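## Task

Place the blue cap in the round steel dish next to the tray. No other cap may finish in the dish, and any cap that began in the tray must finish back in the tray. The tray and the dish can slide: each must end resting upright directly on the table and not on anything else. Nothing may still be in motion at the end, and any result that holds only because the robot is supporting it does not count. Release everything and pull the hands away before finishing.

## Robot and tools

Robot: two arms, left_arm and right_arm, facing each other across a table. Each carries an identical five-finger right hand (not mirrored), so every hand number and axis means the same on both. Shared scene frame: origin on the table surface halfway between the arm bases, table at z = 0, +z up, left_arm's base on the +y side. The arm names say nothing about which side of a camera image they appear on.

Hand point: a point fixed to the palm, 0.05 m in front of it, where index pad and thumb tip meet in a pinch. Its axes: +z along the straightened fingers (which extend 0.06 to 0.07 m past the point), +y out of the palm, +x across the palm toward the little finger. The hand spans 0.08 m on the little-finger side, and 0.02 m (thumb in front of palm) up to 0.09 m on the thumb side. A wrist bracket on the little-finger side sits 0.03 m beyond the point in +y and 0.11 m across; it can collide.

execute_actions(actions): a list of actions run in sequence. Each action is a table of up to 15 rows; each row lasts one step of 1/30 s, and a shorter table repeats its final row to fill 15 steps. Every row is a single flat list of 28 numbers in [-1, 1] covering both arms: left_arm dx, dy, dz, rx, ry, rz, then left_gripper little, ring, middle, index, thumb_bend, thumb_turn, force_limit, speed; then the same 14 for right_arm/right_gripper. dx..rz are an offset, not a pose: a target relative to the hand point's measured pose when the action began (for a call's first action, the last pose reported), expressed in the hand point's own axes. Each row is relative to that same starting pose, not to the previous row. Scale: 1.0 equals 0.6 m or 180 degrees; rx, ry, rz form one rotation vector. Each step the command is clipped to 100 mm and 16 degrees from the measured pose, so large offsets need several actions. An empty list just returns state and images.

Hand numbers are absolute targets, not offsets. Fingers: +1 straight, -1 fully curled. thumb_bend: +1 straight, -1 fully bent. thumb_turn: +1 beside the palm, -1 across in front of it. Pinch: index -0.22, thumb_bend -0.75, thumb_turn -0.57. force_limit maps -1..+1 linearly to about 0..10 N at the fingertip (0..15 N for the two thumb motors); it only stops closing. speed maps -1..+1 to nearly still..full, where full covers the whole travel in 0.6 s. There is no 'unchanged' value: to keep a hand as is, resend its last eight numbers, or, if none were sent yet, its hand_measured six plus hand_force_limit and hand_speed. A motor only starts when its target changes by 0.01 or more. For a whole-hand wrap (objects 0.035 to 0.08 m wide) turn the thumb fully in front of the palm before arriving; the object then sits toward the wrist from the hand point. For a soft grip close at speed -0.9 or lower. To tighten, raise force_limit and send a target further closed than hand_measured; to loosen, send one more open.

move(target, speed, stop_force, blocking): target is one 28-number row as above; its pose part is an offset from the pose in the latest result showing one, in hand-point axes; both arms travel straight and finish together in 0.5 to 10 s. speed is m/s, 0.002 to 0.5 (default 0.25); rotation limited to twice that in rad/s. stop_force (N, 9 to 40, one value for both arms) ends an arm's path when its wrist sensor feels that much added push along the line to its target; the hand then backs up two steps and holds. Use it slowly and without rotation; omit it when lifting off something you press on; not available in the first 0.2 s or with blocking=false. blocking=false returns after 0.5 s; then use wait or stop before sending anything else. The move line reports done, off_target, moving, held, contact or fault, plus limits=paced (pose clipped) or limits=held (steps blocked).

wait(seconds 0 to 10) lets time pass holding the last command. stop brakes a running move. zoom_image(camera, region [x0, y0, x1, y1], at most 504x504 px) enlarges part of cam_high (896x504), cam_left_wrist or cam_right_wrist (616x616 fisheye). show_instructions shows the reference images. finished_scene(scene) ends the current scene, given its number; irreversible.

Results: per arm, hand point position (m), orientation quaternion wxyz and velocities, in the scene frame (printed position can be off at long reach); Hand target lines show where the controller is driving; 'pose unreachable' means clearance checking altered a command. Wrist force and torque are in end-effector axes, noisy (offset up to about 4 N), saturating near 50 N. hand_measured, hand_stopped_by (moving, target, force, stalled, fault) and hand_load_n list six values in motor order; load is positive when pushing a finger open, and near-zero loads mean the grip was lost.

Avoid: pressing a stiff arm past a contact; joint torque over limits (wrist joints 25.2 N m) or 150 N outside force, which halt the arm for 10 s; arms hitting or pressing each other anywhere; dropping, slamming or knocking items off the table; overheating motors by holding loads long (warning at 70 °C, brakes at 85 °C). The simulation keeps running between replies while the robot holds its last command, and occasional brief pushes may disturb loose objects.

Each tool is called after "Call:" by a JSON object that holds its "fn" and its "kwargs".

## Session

Call:
{"fn": "execute_actions", "kwargs": {"actions": []}}

Scene clock: 0.00 s.
left_arm: end_effector_position=(+0.2979, +0.4805, +0.4817) hand_measured=(+1.000, +1.000, +1.000, +1.000, +1.000, +1.000) hand_load_n=(+0.0, +0.0, +0.0, +0.0, +0.0, +0.0) hand_stopped_by=(target, target, target, target, target, target) hand_force_limit=0.00 hand_speed=-0.80 end_effector_quat_wxyz=(+0.006, +0.269, +0.963, -0.007) end_effector_velocity=(+0.000, -0.000, -0.000) end_effector_angular_velocity=(+0.003, +0.001, -0.002) | right_arm: end_effector_position=(+0.1035, -0.3129, +0.4716) hand_measured=(+1.000, +1.000, +1.000, +1.000, +1.000, +1.000) hand_load_n=(+0.0, +0.0, +0.0, +0.0, +0.0, +0.0) hand_stopped_by=(target, target, target, target, target, target) hand_force_limit=0.00 hand_speed=-0.80 end_effector_quat_wxyz=(-0.007, -0.404, +0.914, -0.011) end_effector_velocity=(-0.000, -0.000, +0.000) end_effector_angular_velocity=(+0.000, -0.000, +0.000)
Joint positions: left_arm=[ 0.577 -1.71   1.316  1.946  1.575 -1.894] | right_arm=[-1.191 -1.732  1.368  1.952  1.59  -1.877]
Joint velocities: left_arm=[ 0.     0.002 -0.     0.001 -0.001  0.002] | right_arm=[ 0. -0.  0.  0.  0. -0.]
Wrist force (N, on the end effector, along its own x y z axes, offset not removed): no reading
Wrist torque (N m, same axes, about the end effector's origin, offset not removed): no reading
Hand target (left_arm): +0.298, +0.481, +0.482; +0.006, +0.269, +0.963, -0.007
Hand target (right_arm): +0.104, -0.313, +0.472; -0.007, -0.404, +0.914, -0.011

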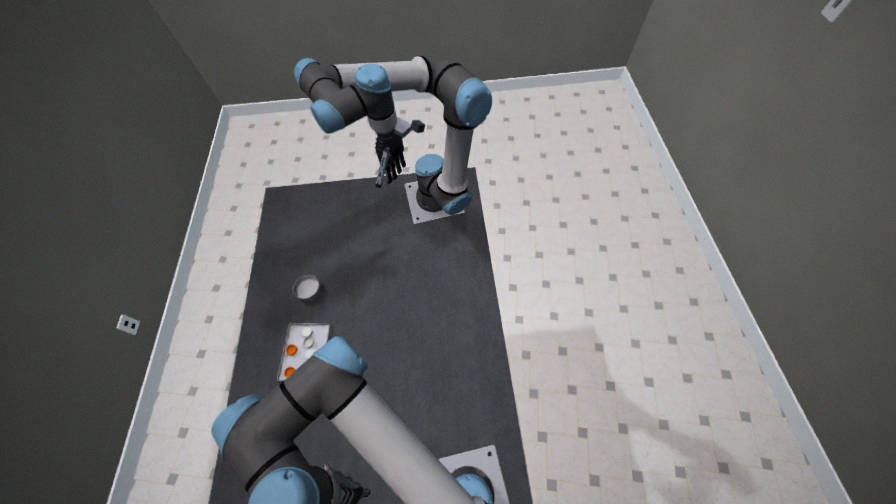

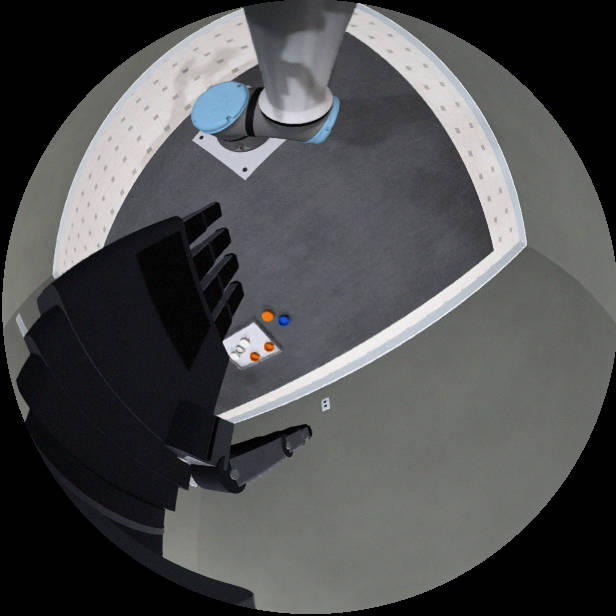

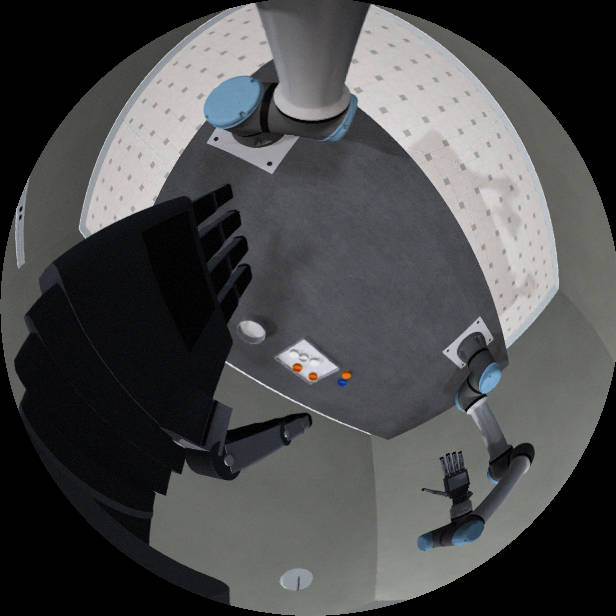

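Call:
{"fn": "move", "kwargs": {"target": [-0.483,-0.155,0.47,0,0,-0.34,-1,-1,-1,0.2,0.2,-0.7,0.2,0.5,0,0,0,0,0,0,1,1,1,1,1,1,0,-0.8]}}

Call:
{"fn": "move", "kwargs": {"target": [0,0,0.19,0.304,0,0,-1,-1,-1,0.2,0.2,-0.7,0.2,0.5,0,0,0,0,0,0,1,1,1,1,1,1,0,-0.8]}}

Scene clock: 7.93 s.
left_arm: end_effector_position=(+0.5001, +0.2461, +0.2058) hand_measured=(-1.000, -1.000, -1.000, +0.200, +0.200, -0.700) hand_load_n=(+0.0, +0.0, +0.0, +0.0, +0.0, +0.0) hand_stopped_by=(target, target, target, target, target, target) hand_force_limit=0.20 hand_speed=0.50 end_effector_quat_wxyz=(-0.002, +0.258, -0.966, +0.009) end_effector_velocity=(+0.002, -0.001, -0.001) end_effector_angular_velocity=(+0.001, +0.003, +0.007) | right_arm: end_effector_position=(+0.1035, -0.3129, +0.4716) hand_measured=(+1.000, +1.000, +1.000, +1.000, +1.000, +1.000) hand_load_n=(+0.0, +0.0, +0.0, +0.0, +0.0, +0.0) hand_stopped_by=(target, target, target, target, target, target) hand_force_limit=0.00 hand_speed=-0.80 end_effector_quat_wxyz=(-0.007, -0.404, +0.914, -0.011) end_effector_velocity=(-0.000, +0.000, +0.000) end_effector_angular_velocity=(+0.000, -0.000, -0.000)
Joint positions: left_arm=[ 0.626 -0.813  0.844  1.521  1.576 -2.912] | right_arm=[-1.191 -1.732  1.368  1.952  1.59  -1.877]
Joint velocities: left_arm=[ 0.003  0.011 -0.015  0.007  0.001 -0.004] | right_arm=[ 0.     0.    -0.001  0.    -0.     0.   ]
Wrist force (N, on the end effector, along its own x y z axes, offset not removed): left_arm=[-0.4 -0.2 -2.3] | right_arm=[2.7 -0.2 0.0]
Wrist torque (N m, same axes, about the end effector's origin, offset not removed): left_arm=[0.27 0.16 0.07] | right_arm=[0.06 -0.35 0.18]
Hand target (left_arm): +0.500, +0.246, +0.206; +0.002, -0.258, +0.966, -0.009
Hand target (right_arm): +0.104, -0.313, +0.472; -0.007, -0.404, +0.914, -0.011
Off the commanded pose (left_arm): 0.001 m, 0 deg.
Off the commanded pose (right_arm): 0.000 m, 0 deg.
move: done

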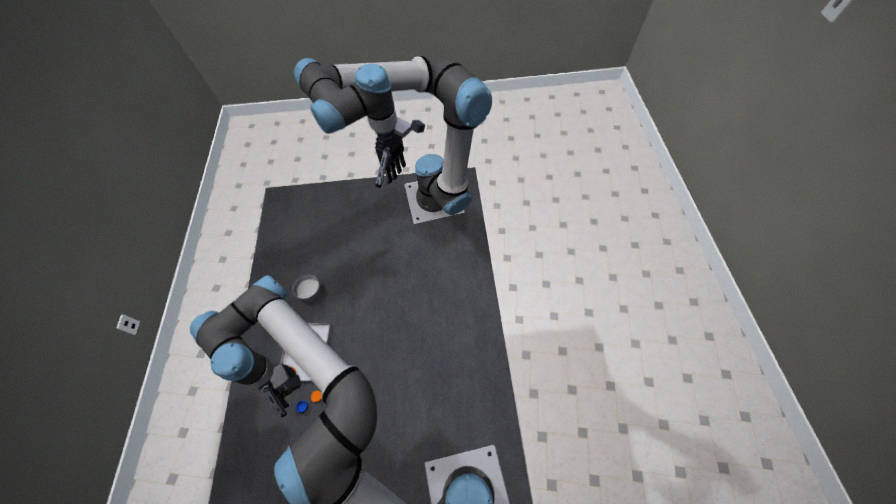

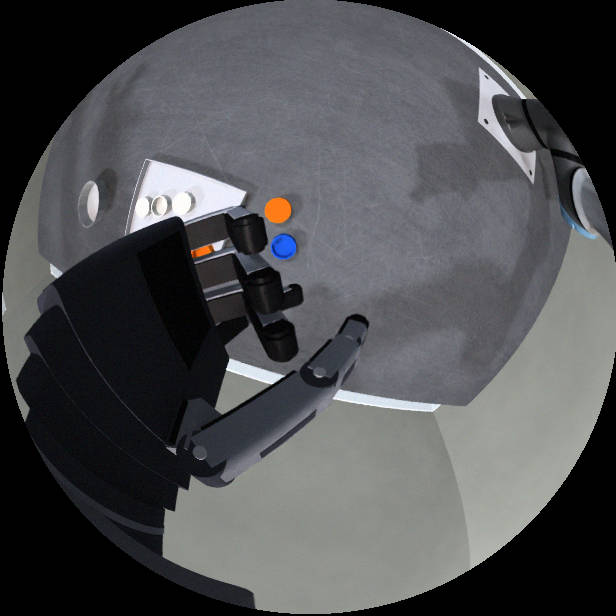

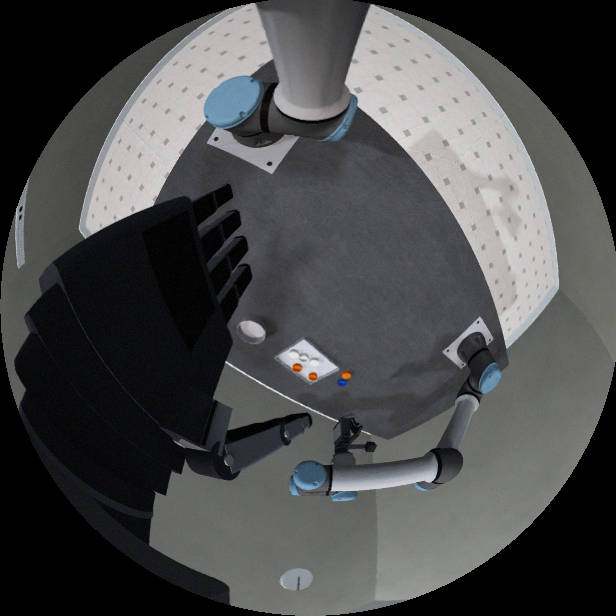

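Scene clock: 10.43 s.
left_arm: end_effector_position=(+0.5013, +0.2441, +0.0918) hand_measured=(-1.000, -1.000, -1.000, +0.200, +0.200, -0.700) hand_load_n=(+0.0, +0.0, +0.0, +0.0, +0.0, +0.0) hand_stopped_by=(target, target, target, target, target, target) hand_force_limit=0.20 hand_speed=0.50 end_effector_quat_wxyz=(-0.120, +0.228, -0.854, +0.452) end_effector_velocity=(+0.000, -0.001, -0.001) end_effector_angular_velocity=(-0.013, -0.011, +0.002) | right_arm: end_effector_position=(+0.1035, -0.3129, +0.4716) hand_measured=(+1.000, +1.000, +1.000, +1.000, +1.000, +1.000) hand_load_n=(+0.0, +0.0, +0.0, +0.0, +0.0, +0.0) hand_stopped_by=(target, target, target, target, target, target) hand_force_limit=0.00 hand_speed=-0.80 end_effector_quat_wxyz=(-0.007, -0.404, +0.914, -0.011) end_effector_velocity=(-0.000, +0.000, +0.000) end_effector_angular_velocity=(+0.001, -0.001, +0.000)
Joint positions: left_arm=[ 0.763 -1.301  1.864  0.068  1.872 -2.928] | right_arm=[-1.191 -1.732  1.368  1.952  1.59  -1.877]
Joint velocities: left_arm=[-0.    -0.004  0.014 -0.028  0.    -0.004] | right_arm=[ 0.    -0.    -0.    -0.001  0.     0.   ]
Wrist force (N, on the end effector, along its own x y z axes, offset not removed): left_arm=[0.0 0.1 -2.4] | right_arm=[0.7 1.6 -0.2]
Wrist torque (N m, same axes, about the end effector's origin, offset not removed): left_arm=[0.37 0.19 0.02] | right_arm=[0.38 0.09 0.00]
Hand target (left_arm): +0.501, +0.244, +0.092; +0.121, -0.228, +0.854, -0.452
Hand target (right_arm): +0.104, -0.313, +0.472; -0.007, -0.404, +0.914, -0.011
Off the commanded pose (left_arm): 0.000 m, 0 deg.
Off the commanded pose (right_arm): 0.000 m, 0 deg.
move: done

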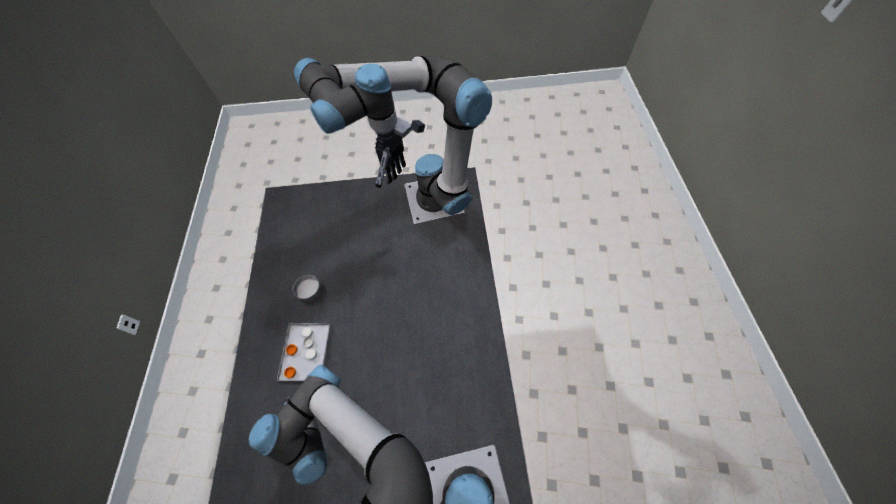

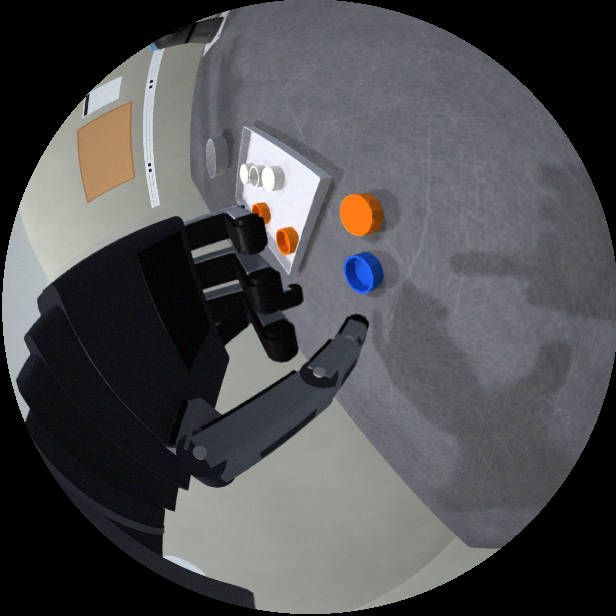

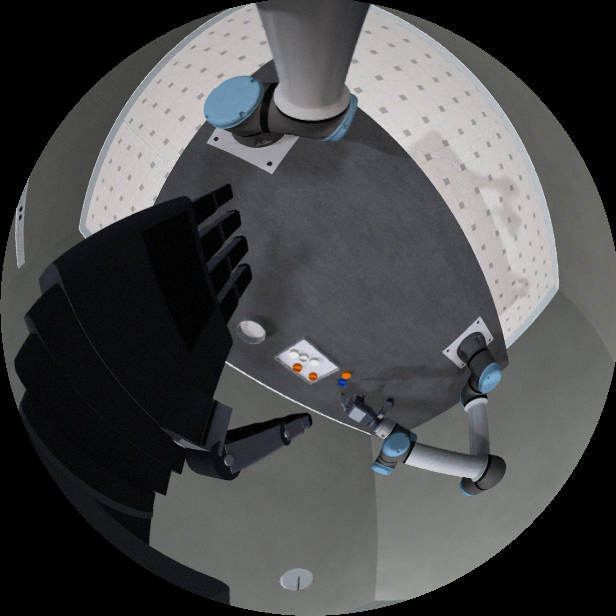

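Forward 28mm, x −8mm, down 51mm.

Call:
{"fn": "move", "kwargs": {"target": [-0.013,0.0443,0.0863,0,0,0,-1,-1,-1,0.2,0.2,-0.7,0.2,0.5,0,0,0,0,0,0,1,1,1,1,1,1,0,-0.8], "speed": 0.06}}

Scene clock: 14.13 s.
left_arm: end_effector_position=(+0.5219, +0.2239, +0.0410) hand_measured=(-1.000, -1.000, -1.000, +0.200, +0.200, -0.700) hand_load_n=(+0.0, +0.0, +0.0, +0.0, +0.0, +0.0) hand_stopped_by=(target, target, target, target, target, target) hand_force_limit=0.20 hand_speed=0.50 end_effector_quat_wxyz=(-0.120, +0.228, -0.854, +0.452) end_effector_velocity=(+0.000, -0.001, -0.003) end_effector_angular_velocity=(-0.000, +0.004, +0.001) | right_arm: end_effector_position=(+0.1035, -0.3129, +0.4716) hand_measured=(+1.000, +1.000, +1.000, +1.000, +1.000, +1.000) hand_load_n=(+0.0, +0.0, +0.0, +0.0, +0.0, +0.0) hand_stopped_by=(target, target, target, target, target, target) hand_force_limit=0.00 hand_speed=-0.80 end_effector_quat_wxyz=(-0.007, -0.404, +0.914, -0.011) end_effector_velocity=(-0.000, -0.000, -0.000) end_effector_angular_velocity=(-0.001, +0.001, -0.000)
Joint positions: left_arm=[ 0.756 -1.174  1.84  -0.036  1.867 -2.932] | right_arm=[-1.191 -1.732  1.368  1.952  1.59  -1.877]
Joint velocities: left_arm=[-0.001  0.008 -0.002 -0.003  0.001 -0.003] | right_arm=[ 0.    -0.     0.001  0.    -0.     0.   ]
Wrist force (N, on the end effector, along its own x y z axes, offset not removed): left_arm=[-2.7 -0.2 -1.2] | right_arm=[-0.4 -0.3 0.6]
Wrist torque (N m, same axes, about the end effector's origin, offset not removed): left_arm=[0.23 0.57 -0.08] | right_arm=[-0.03 0.23 -0.04]
Hand target (left_arm): +0.522, +0.224, +0.041; +0.120, -0.228, +0.854, -0.452
Hand target (right_arm): +0.104, -0.313, +0.472; -0.007, -0.404, +0.914, -0.011
Off the commanded pose (left_arm): 0.000 m, 0 deg.
Off the commanded pose (right_arm): 0.000 m, 0 deg.
move: done

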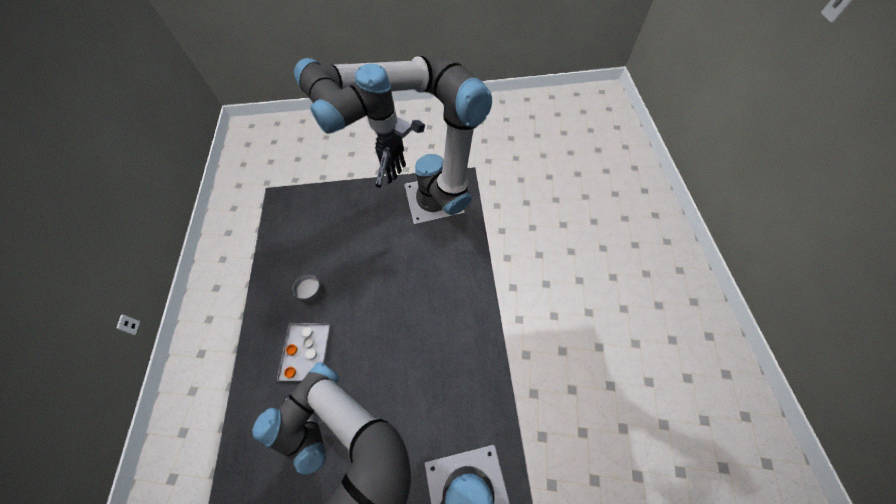

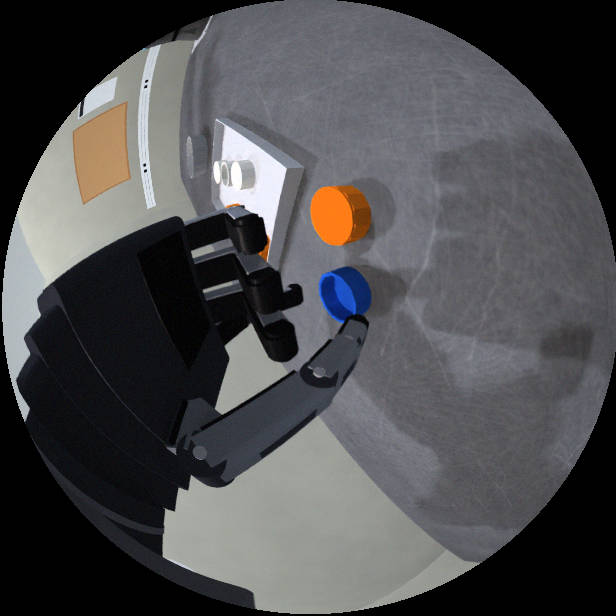

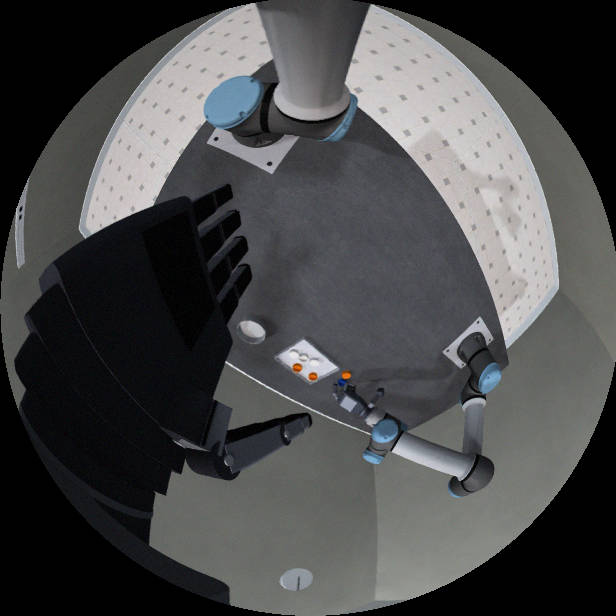

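Call:
{"fn": "move", "kwargs": {"target": [0.001,0.026,0.0185,0,0,0,-1,-1,-1,0.2,0.2,-0.7,0.2,-0.6,0,0,0,0,0,0,1,1,1,1,1,1,0,-0.8], "speed": 0.015, "stop_force": 9}}

Call:
{"fn": "move", "kwargs": {"target": [0,0,0,0,0,0,-1,-1,-1,-0.45,0.2,-0.7,0.2,-0.8,0,0,0,0,0,0,1,1,1,1,1,1,0,-0.8]}}

Scene clock: 19.33 s.
left_arm: end_effector_position=(+0.5216, +0.2233, +0.0220) hand_measured=(-1.000, -1.000, -1.000, +0.200, +0.200, -0.700) hand_load_n=(+0.0, +0.0, +0.0, +0.0, +0.0, +0.0) hand_stopped_by=(target, target, target, target, target, target) hand_force_limit=0.20 hand_speed=-0.60 end_effector_quat_wxyz=(-0.120, +0.228, -0.854, +0.452) end_effector_velocity=(+0.000, +0.001, -0.002) end_effector_angular_velocity=(+0.001, -0.001, +0.001) | right_arm: end_effector_position=(+0.1035, -0.3129, +0.4716) hand_measured=(+1.000, +1.000, +1.000, +1.000, +1.000, +1.000) hand_load_n=(+0.0, +0.0, +0.0, +0.0, +0.0, +0.0) hand_stopped_by=(target, target, target, target, target, target) hand_force_limit=0.00 hand_speed=-0.80 end_effector_quat_wxyz=(-0.007, -0.404, +0.914, -0.011) end_effector_velocity=(+0.000, +0.000, +0.000) end_effector_angular_velocity=(-0.000, +0.000, +0.000)
Joint positions: left_arm=[ 0.755 -1.145  1.857 -0.083  1.866 -2.933] | right_arm=[-1.191 -1.732  1.368  1.952  1.59  -1.877]
Joint velocities: left_arm=[ 0.001  0.003  0.002 -0.006 -0.001  0.002] | right_arm=[-0.  0. -0.  0. -0. -0.]
Wrist force (N, on the end effector, along its own x y z axes, offset not removed): left_arm=[0.5 0.7 -3.0] | right_arm=[-0.5 2.0 -0.2]
Wrist torque (N m, same axes, about the end effector's origin, offset not removed): left_arm=[0.46 0.12 0.22] | right_arm=[0.38 0.28 0.07]
Hand target (left_arm): +0.522, +0.223, +0.022; +0.120, -0.228, +0.854, -0.452
Hand target (right_arm): +0.104, -0.313, +0.472; -0.007, -0.404, +0.914, -0.011
Off the commanded pose (left_arm): 0.000 m, 0 deg.
Off the commanded pose (right_arm): 0.000 m, 0 deg.
move: done

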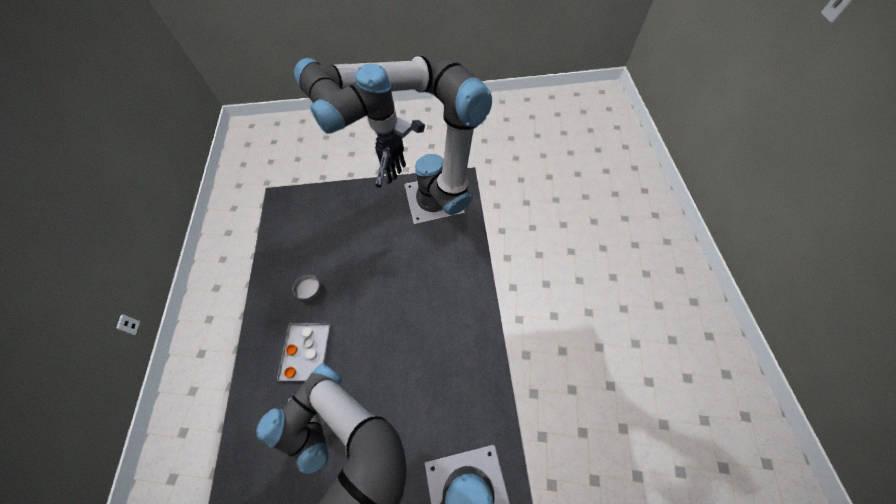

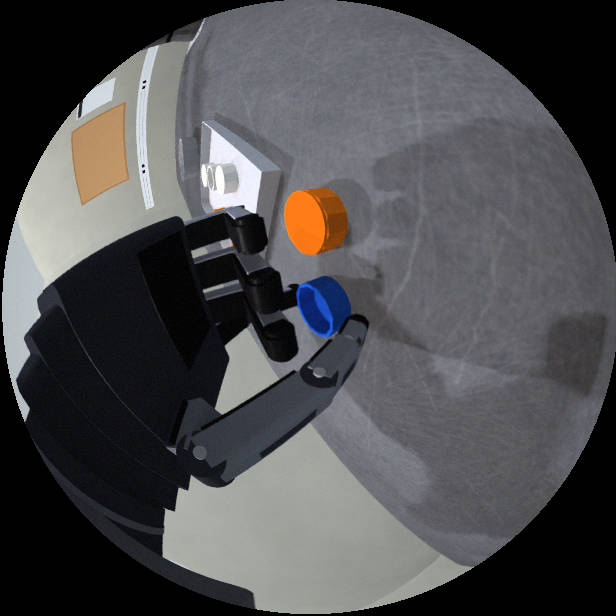

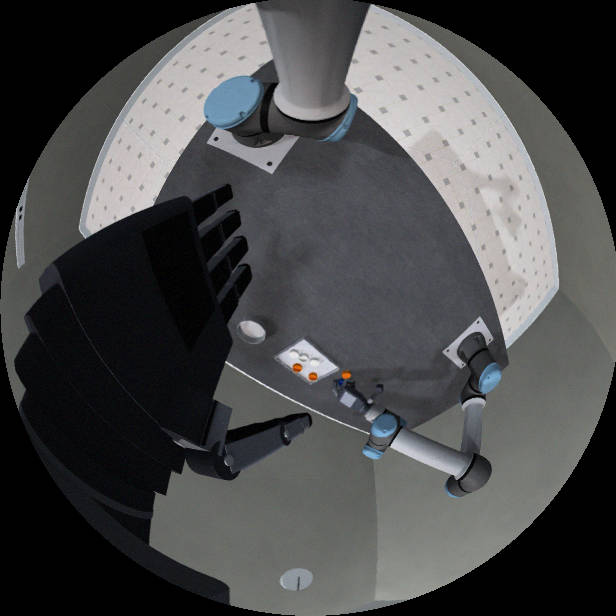

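Scene clock: 20.27 s.
left_arm: end_effector_position=(+0.5215, +0.2233, +0.0220) hand_measured=(-1.000, -1.000, -1.000, -0.018, +0.202, -0.700) hand_load_n=(+0.0, +0.0, +0.0, +6.0, +4.5, +0.0) hand_stopped_by=(target, target, target, force, target, target) hand_force_limit=0.20 hand_speed=-0.80 end_effector_quat_wxyz=(-0.120, +0.228, -0.854, +0.452) end_effector_velocity=(-0.000, -0.001, -0.000) end_effector_angular_velocity=(+0.001, -0.000, -0.000) | right_arm: end_effector_position=(+0.1035, -0.3129, +0.4716) hand_measured=(+1.000, +1.000, +1.000, +1.000, +1.000, +1.000) hand_load_n=(+0.0, +0.0, +0.0, +0.0, +0.0, +0.0) hand_stopped_by=(target, target, target, target, target, target) hand_force_limit=0.00 hand_speed=-0.80 end_effector_quat_wxyz=(-0.007, -0.404, +0.914, -0.011) end_effector_velocity=(-0.000, -0.000, -0.000) end_effector_angular_velocity=(-0.001, +0.002, +0.000)
Joint positions: left_arm=[ 0.755 -1.145  1.857 -0.083  1.866 -2.933] | right_arm=[-1.191 -1.732  1.368  1.952  1.59  -1.877]
Joint velocities: left_arm=[-0.002  0.    -0.     0.    -0.002 -0.   ] | right_arm=[ 0.     0.     0.001  0.001 -0.    -0.   ]
Wrist force (N, on the end effector, along its own x y z axes, offset not removed): left_arm=[0.8 -3.0 -3.6] | right_arm=[3.0 -2.4 -2.4]
Wrist torque (N m, same axes, about the end effector's origin, offset not removed): left_arm=[0.17 0.05 0.23] | right_arm=[-0.06 -0.05 0.00]
Hand target (left_arm): +0.522, +0.223, +0.022; +0.120, -0.228, +0.854, -0.452
Hand target (right_arm): +0.104, -0.313, +0.472; -0.007, -0.404, +0.914, -0.011
Off the commanded pose (left_arm): 0.000 m, 0 deg.
Off the commanded pose (right_arm): 0.000 m, 0 deg.
move: done

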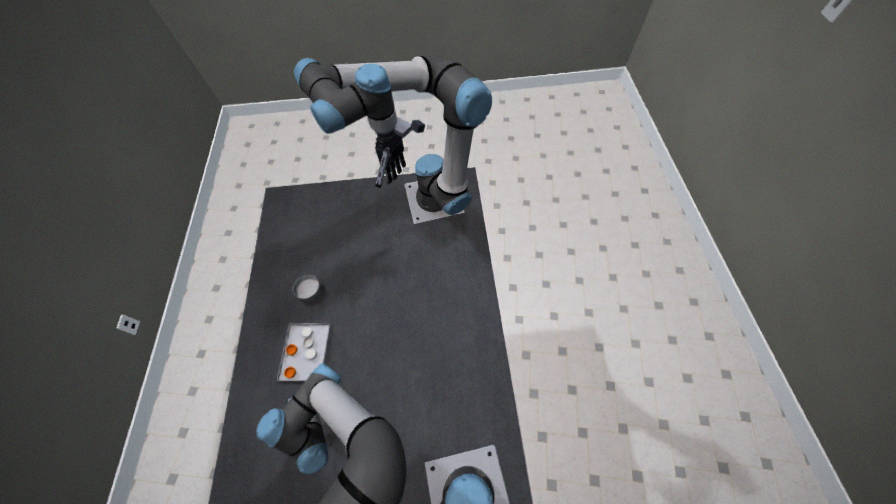

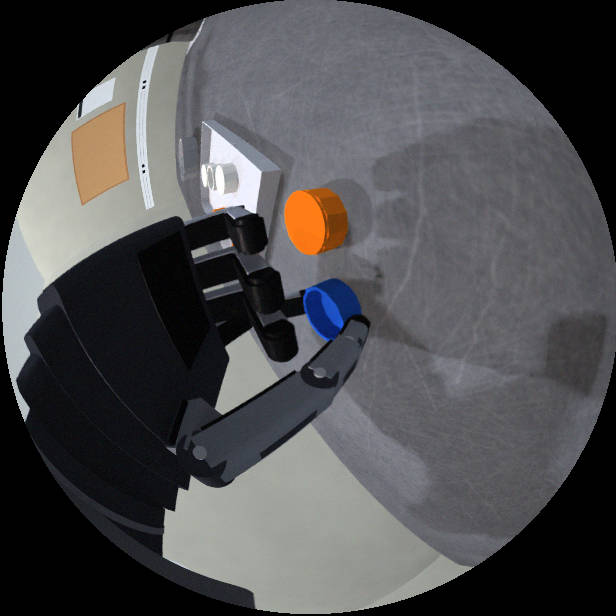

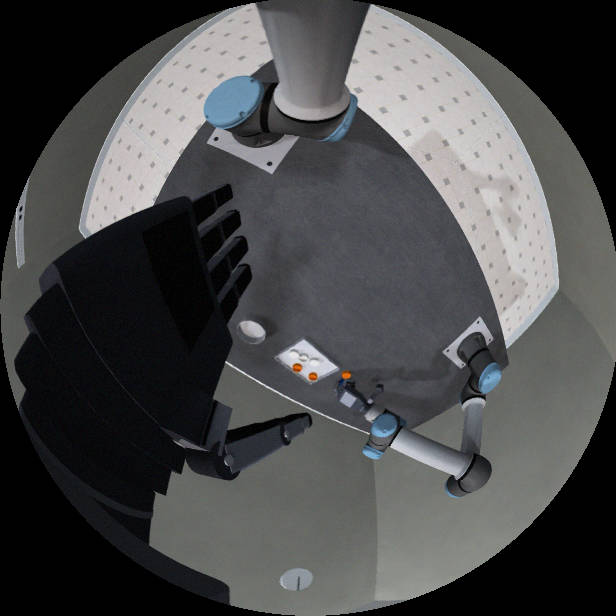

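Call:
{"fn": "move", "kwargs": {"target": [0,-0.083,-0.056,0,0,0,-1,-1,-1,-0.45,0.2,-0.7,0.2,-0.8,0,0,0,0,0,0,1,1,1,1,1,1,0,-0.8], "speed": 0.08}}

Call:
{"fn": "move", "kwargs": {"target": [0.322,-0.353,0.52,0,0,0,-1,-1,-1,-0.45,0.2,-0.7,0.2,-0.8,0,0,0,0,0,0,1,1,1,1,1,1,0,-0.8], "speed": 0.2}}

Scene clock: 26.97 s.
left_arm: end_effector_position=(+0.5216, +0.2231, +0.0819) hand_measured=(-1.000, -1.000, -1.000, -0.018, +0.204, -0.700) hand_load_n=(+0.0, +0.0, +0.0, +5.5, +5.0, +0.0) hand_stopped_by=(target, target, target, force, target, target) hand_force_limit=0.20 hand_speed=-0.80 end_effector_quat_wxyz=(-0.120, +0.228, -0.854, +0.452) end_effector_velocity=(-0.001, -0.001, +0.002) end_effector_angular_velocity=(+0.001, +0.002, -0.002) | right_arm: end_effector_position=(+0.1035, -0.3129, +0.4716) hand_measured=(+1.000, +1.000, +1.000, +1.000, +1.000, +1.000) hand_load_n=(+0.0, +0.0, +0.0, +0.0, +0.0, +0.0) hand_stopped_by=(target, target, target, target, target, target) hand_force_limit=0.00 hand_speed=-0.80 end_effector_quat_wxyz=(-0.007, -0.404, +0.914, -0.011) end_effector_velocity=(-0.000, -0.000, +0.000) end_effector_angular_velocity=(-0.000, +0.000, -0.000)
Joint positions: left_arm=[ 0.755 -1.231  1.797  0.064  1.865 -2.934] | right_arm=[-1.191 -1.732  1.368  1.952  1.59  -1.877]
Joint velocities: left_arm=[-0.002 -0.002 -0.003  0.007  0.001 -0.   ] | right_arm=[ 0.    -0.    -0.     0.001 -0.     0.   ]
Wrist force (N, on the end effector, along its own x y z axes, offset not removed): left_arm=[-2.0 1.2 -2.0] | right_arm=[3.3 -1.6 1.4]
Wrist torque (N m, same axes, about the end effector's origin, offset not removed): left_arm=[0.48 0.44 0.01] | right_arm=[-0.06 -0.34 0.19]
Hand target (left_arm): +0.522, +0.223, +0.082; +0.120, -0.228, +0.854, -0.452
Hand target (right_arm): +0.104, -0.313, +0.472; -0.007, -0.404, +0.914, -0.011
Off the commanded pose (left_arm): 0.000 m, 0 deg.
Off the commanded pose (right_arm): 0.000 m, 0 deg.
move: done

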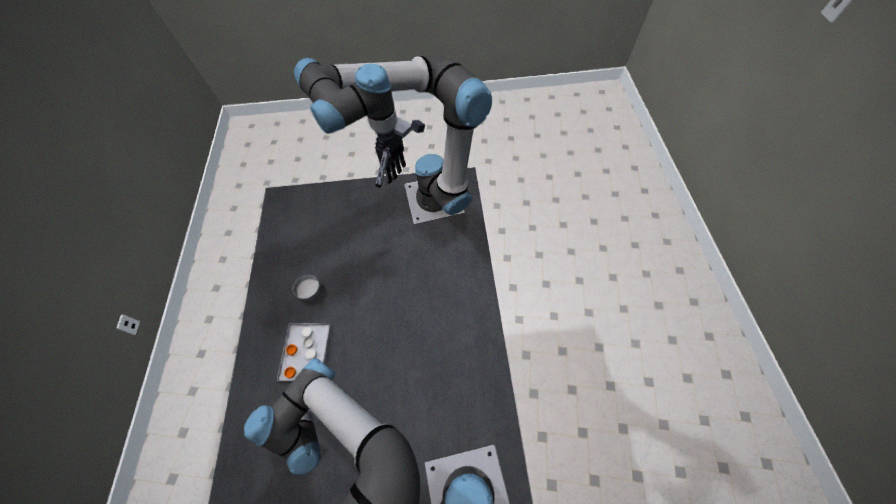

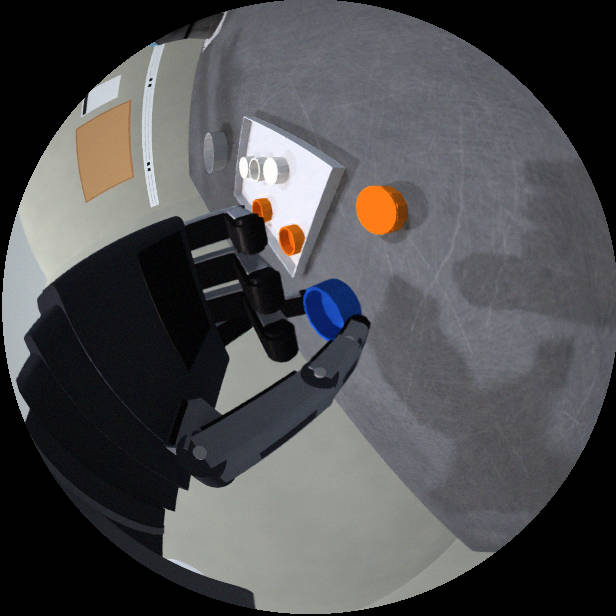

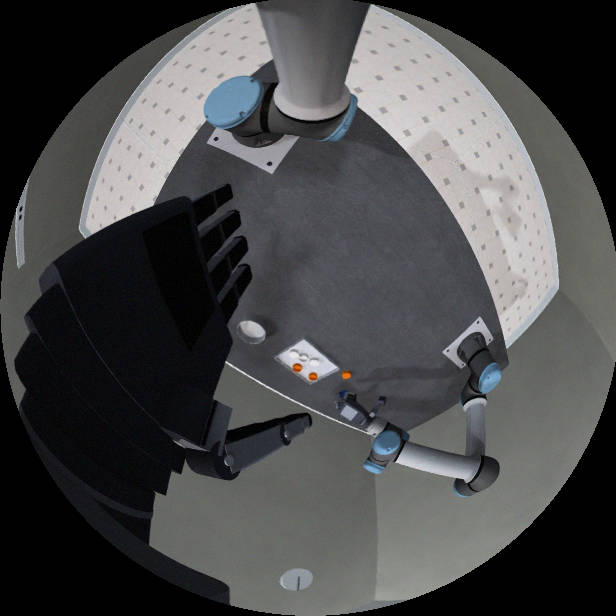

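Scene clock: 29.77 s.
left_arm: end_effector_position=(+0.5421, -0.1996, +0.0814) hand_measured=(-1.000, -1.000, -1.000, -0.018, +0.204, -0.700) hand_load_n=(+0.0, +0.0, +0.0, +5.5, +5.0, +0.0) hand_stopped_by=(target, target, target, force, target, target) hand_force_limit=0.20 hand_speed=-0.80 end_effector_quat_wxyz=(-0.121, +0.228, -0.854, +0.452) end_effector_velocity=(+0.001, -0.004, -0.000) end_effector_angular_velocity=(+0.010, +0.008, -0.000) | right_arm: end_effector_position=(+0.1035, -0.3129, +0.4716) hand_measured=(+1.000, +1.000, +1.000, +1.000, +1.000, +1.000) hand_load_n=(+0.0, +0.0, +0.0, +0.0, +0.0, +0.0) hand_stopped_by=(target, target, target, target, target, target) hand_force_limit=0.00 hand_speed=-0.80 end_effector_quat_wxyz=(-0.007, -0.404, +0.914, -0.011) end_effector_velocity=(+0.000, +0.000, +0.000) end_effector_angular_velocity=(+0.000, -0.000, +0.000)
Joint positions: left_arm=[ 0.318 -0.499  0.529  0.568  1.506 -3.186] | right_arm=[-1.191 -1.732  1.368  1.952  1.59  -1.877]
Joint velocities: left_arm=[-0.001  0.032 -0.065  0.046  0.001 -0.002] | right_arm=[ 0. -0. -0. -0. -0. -0.]
Wrist force (N, on the end effector, along its own x y z axes, offset not removed): left_arm=[-0.7 -1.0 -2.7] | right_arm=[-0.3 0.2 -1.9]
Wrist torque (N m, same axes, about the end effector's origin, offset not removed): left_arm=[0.20 0.24 0.02] | right_arm=[0.46 0.49 -0.01]
Hand target (left_arm): +0.542, -0.200, +0.081; +0.120, -0.228, +0.854, -0.452
Hand target (right_arm): +0.104, -0.313, +0.472; -0.007, -0.404, +0.914, -0.011
Off the commanded pose (left_arm): 0.001 m, 0 deg.
Off the commanded pose (right_arm): 0.000 m, 0 deg.
move: done

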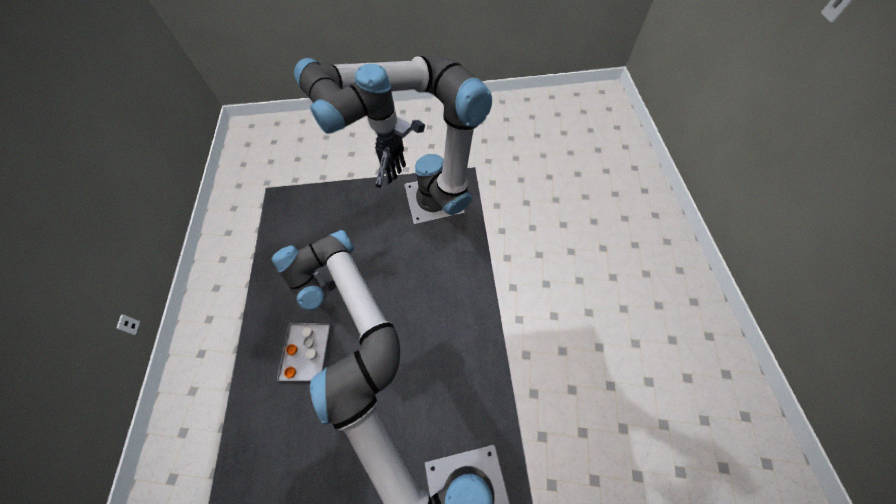

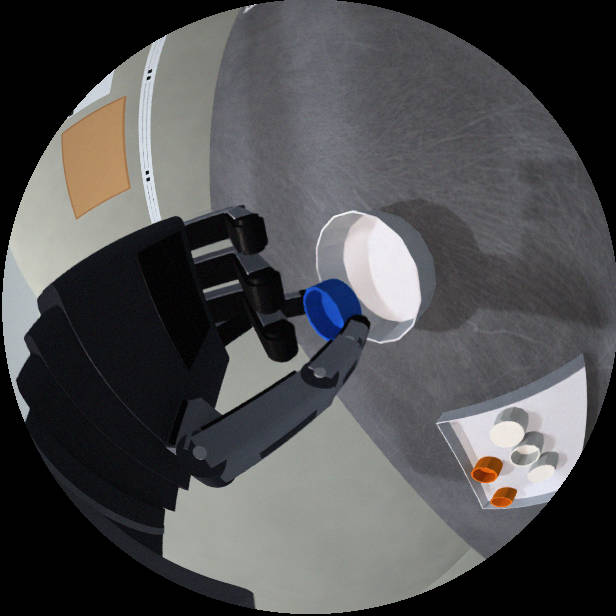

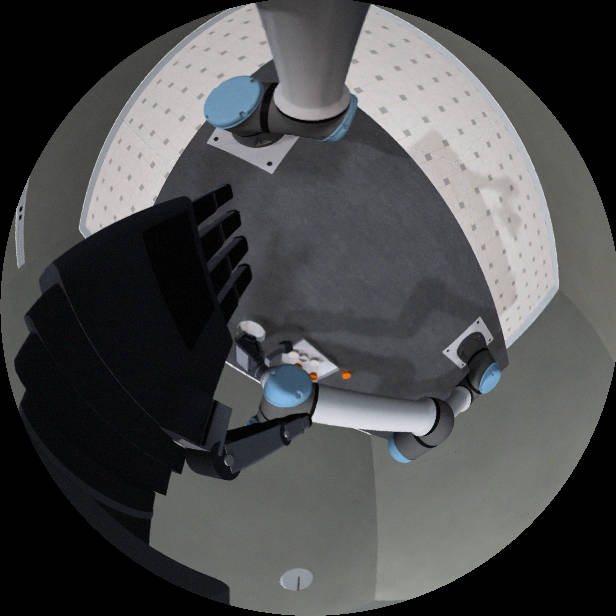

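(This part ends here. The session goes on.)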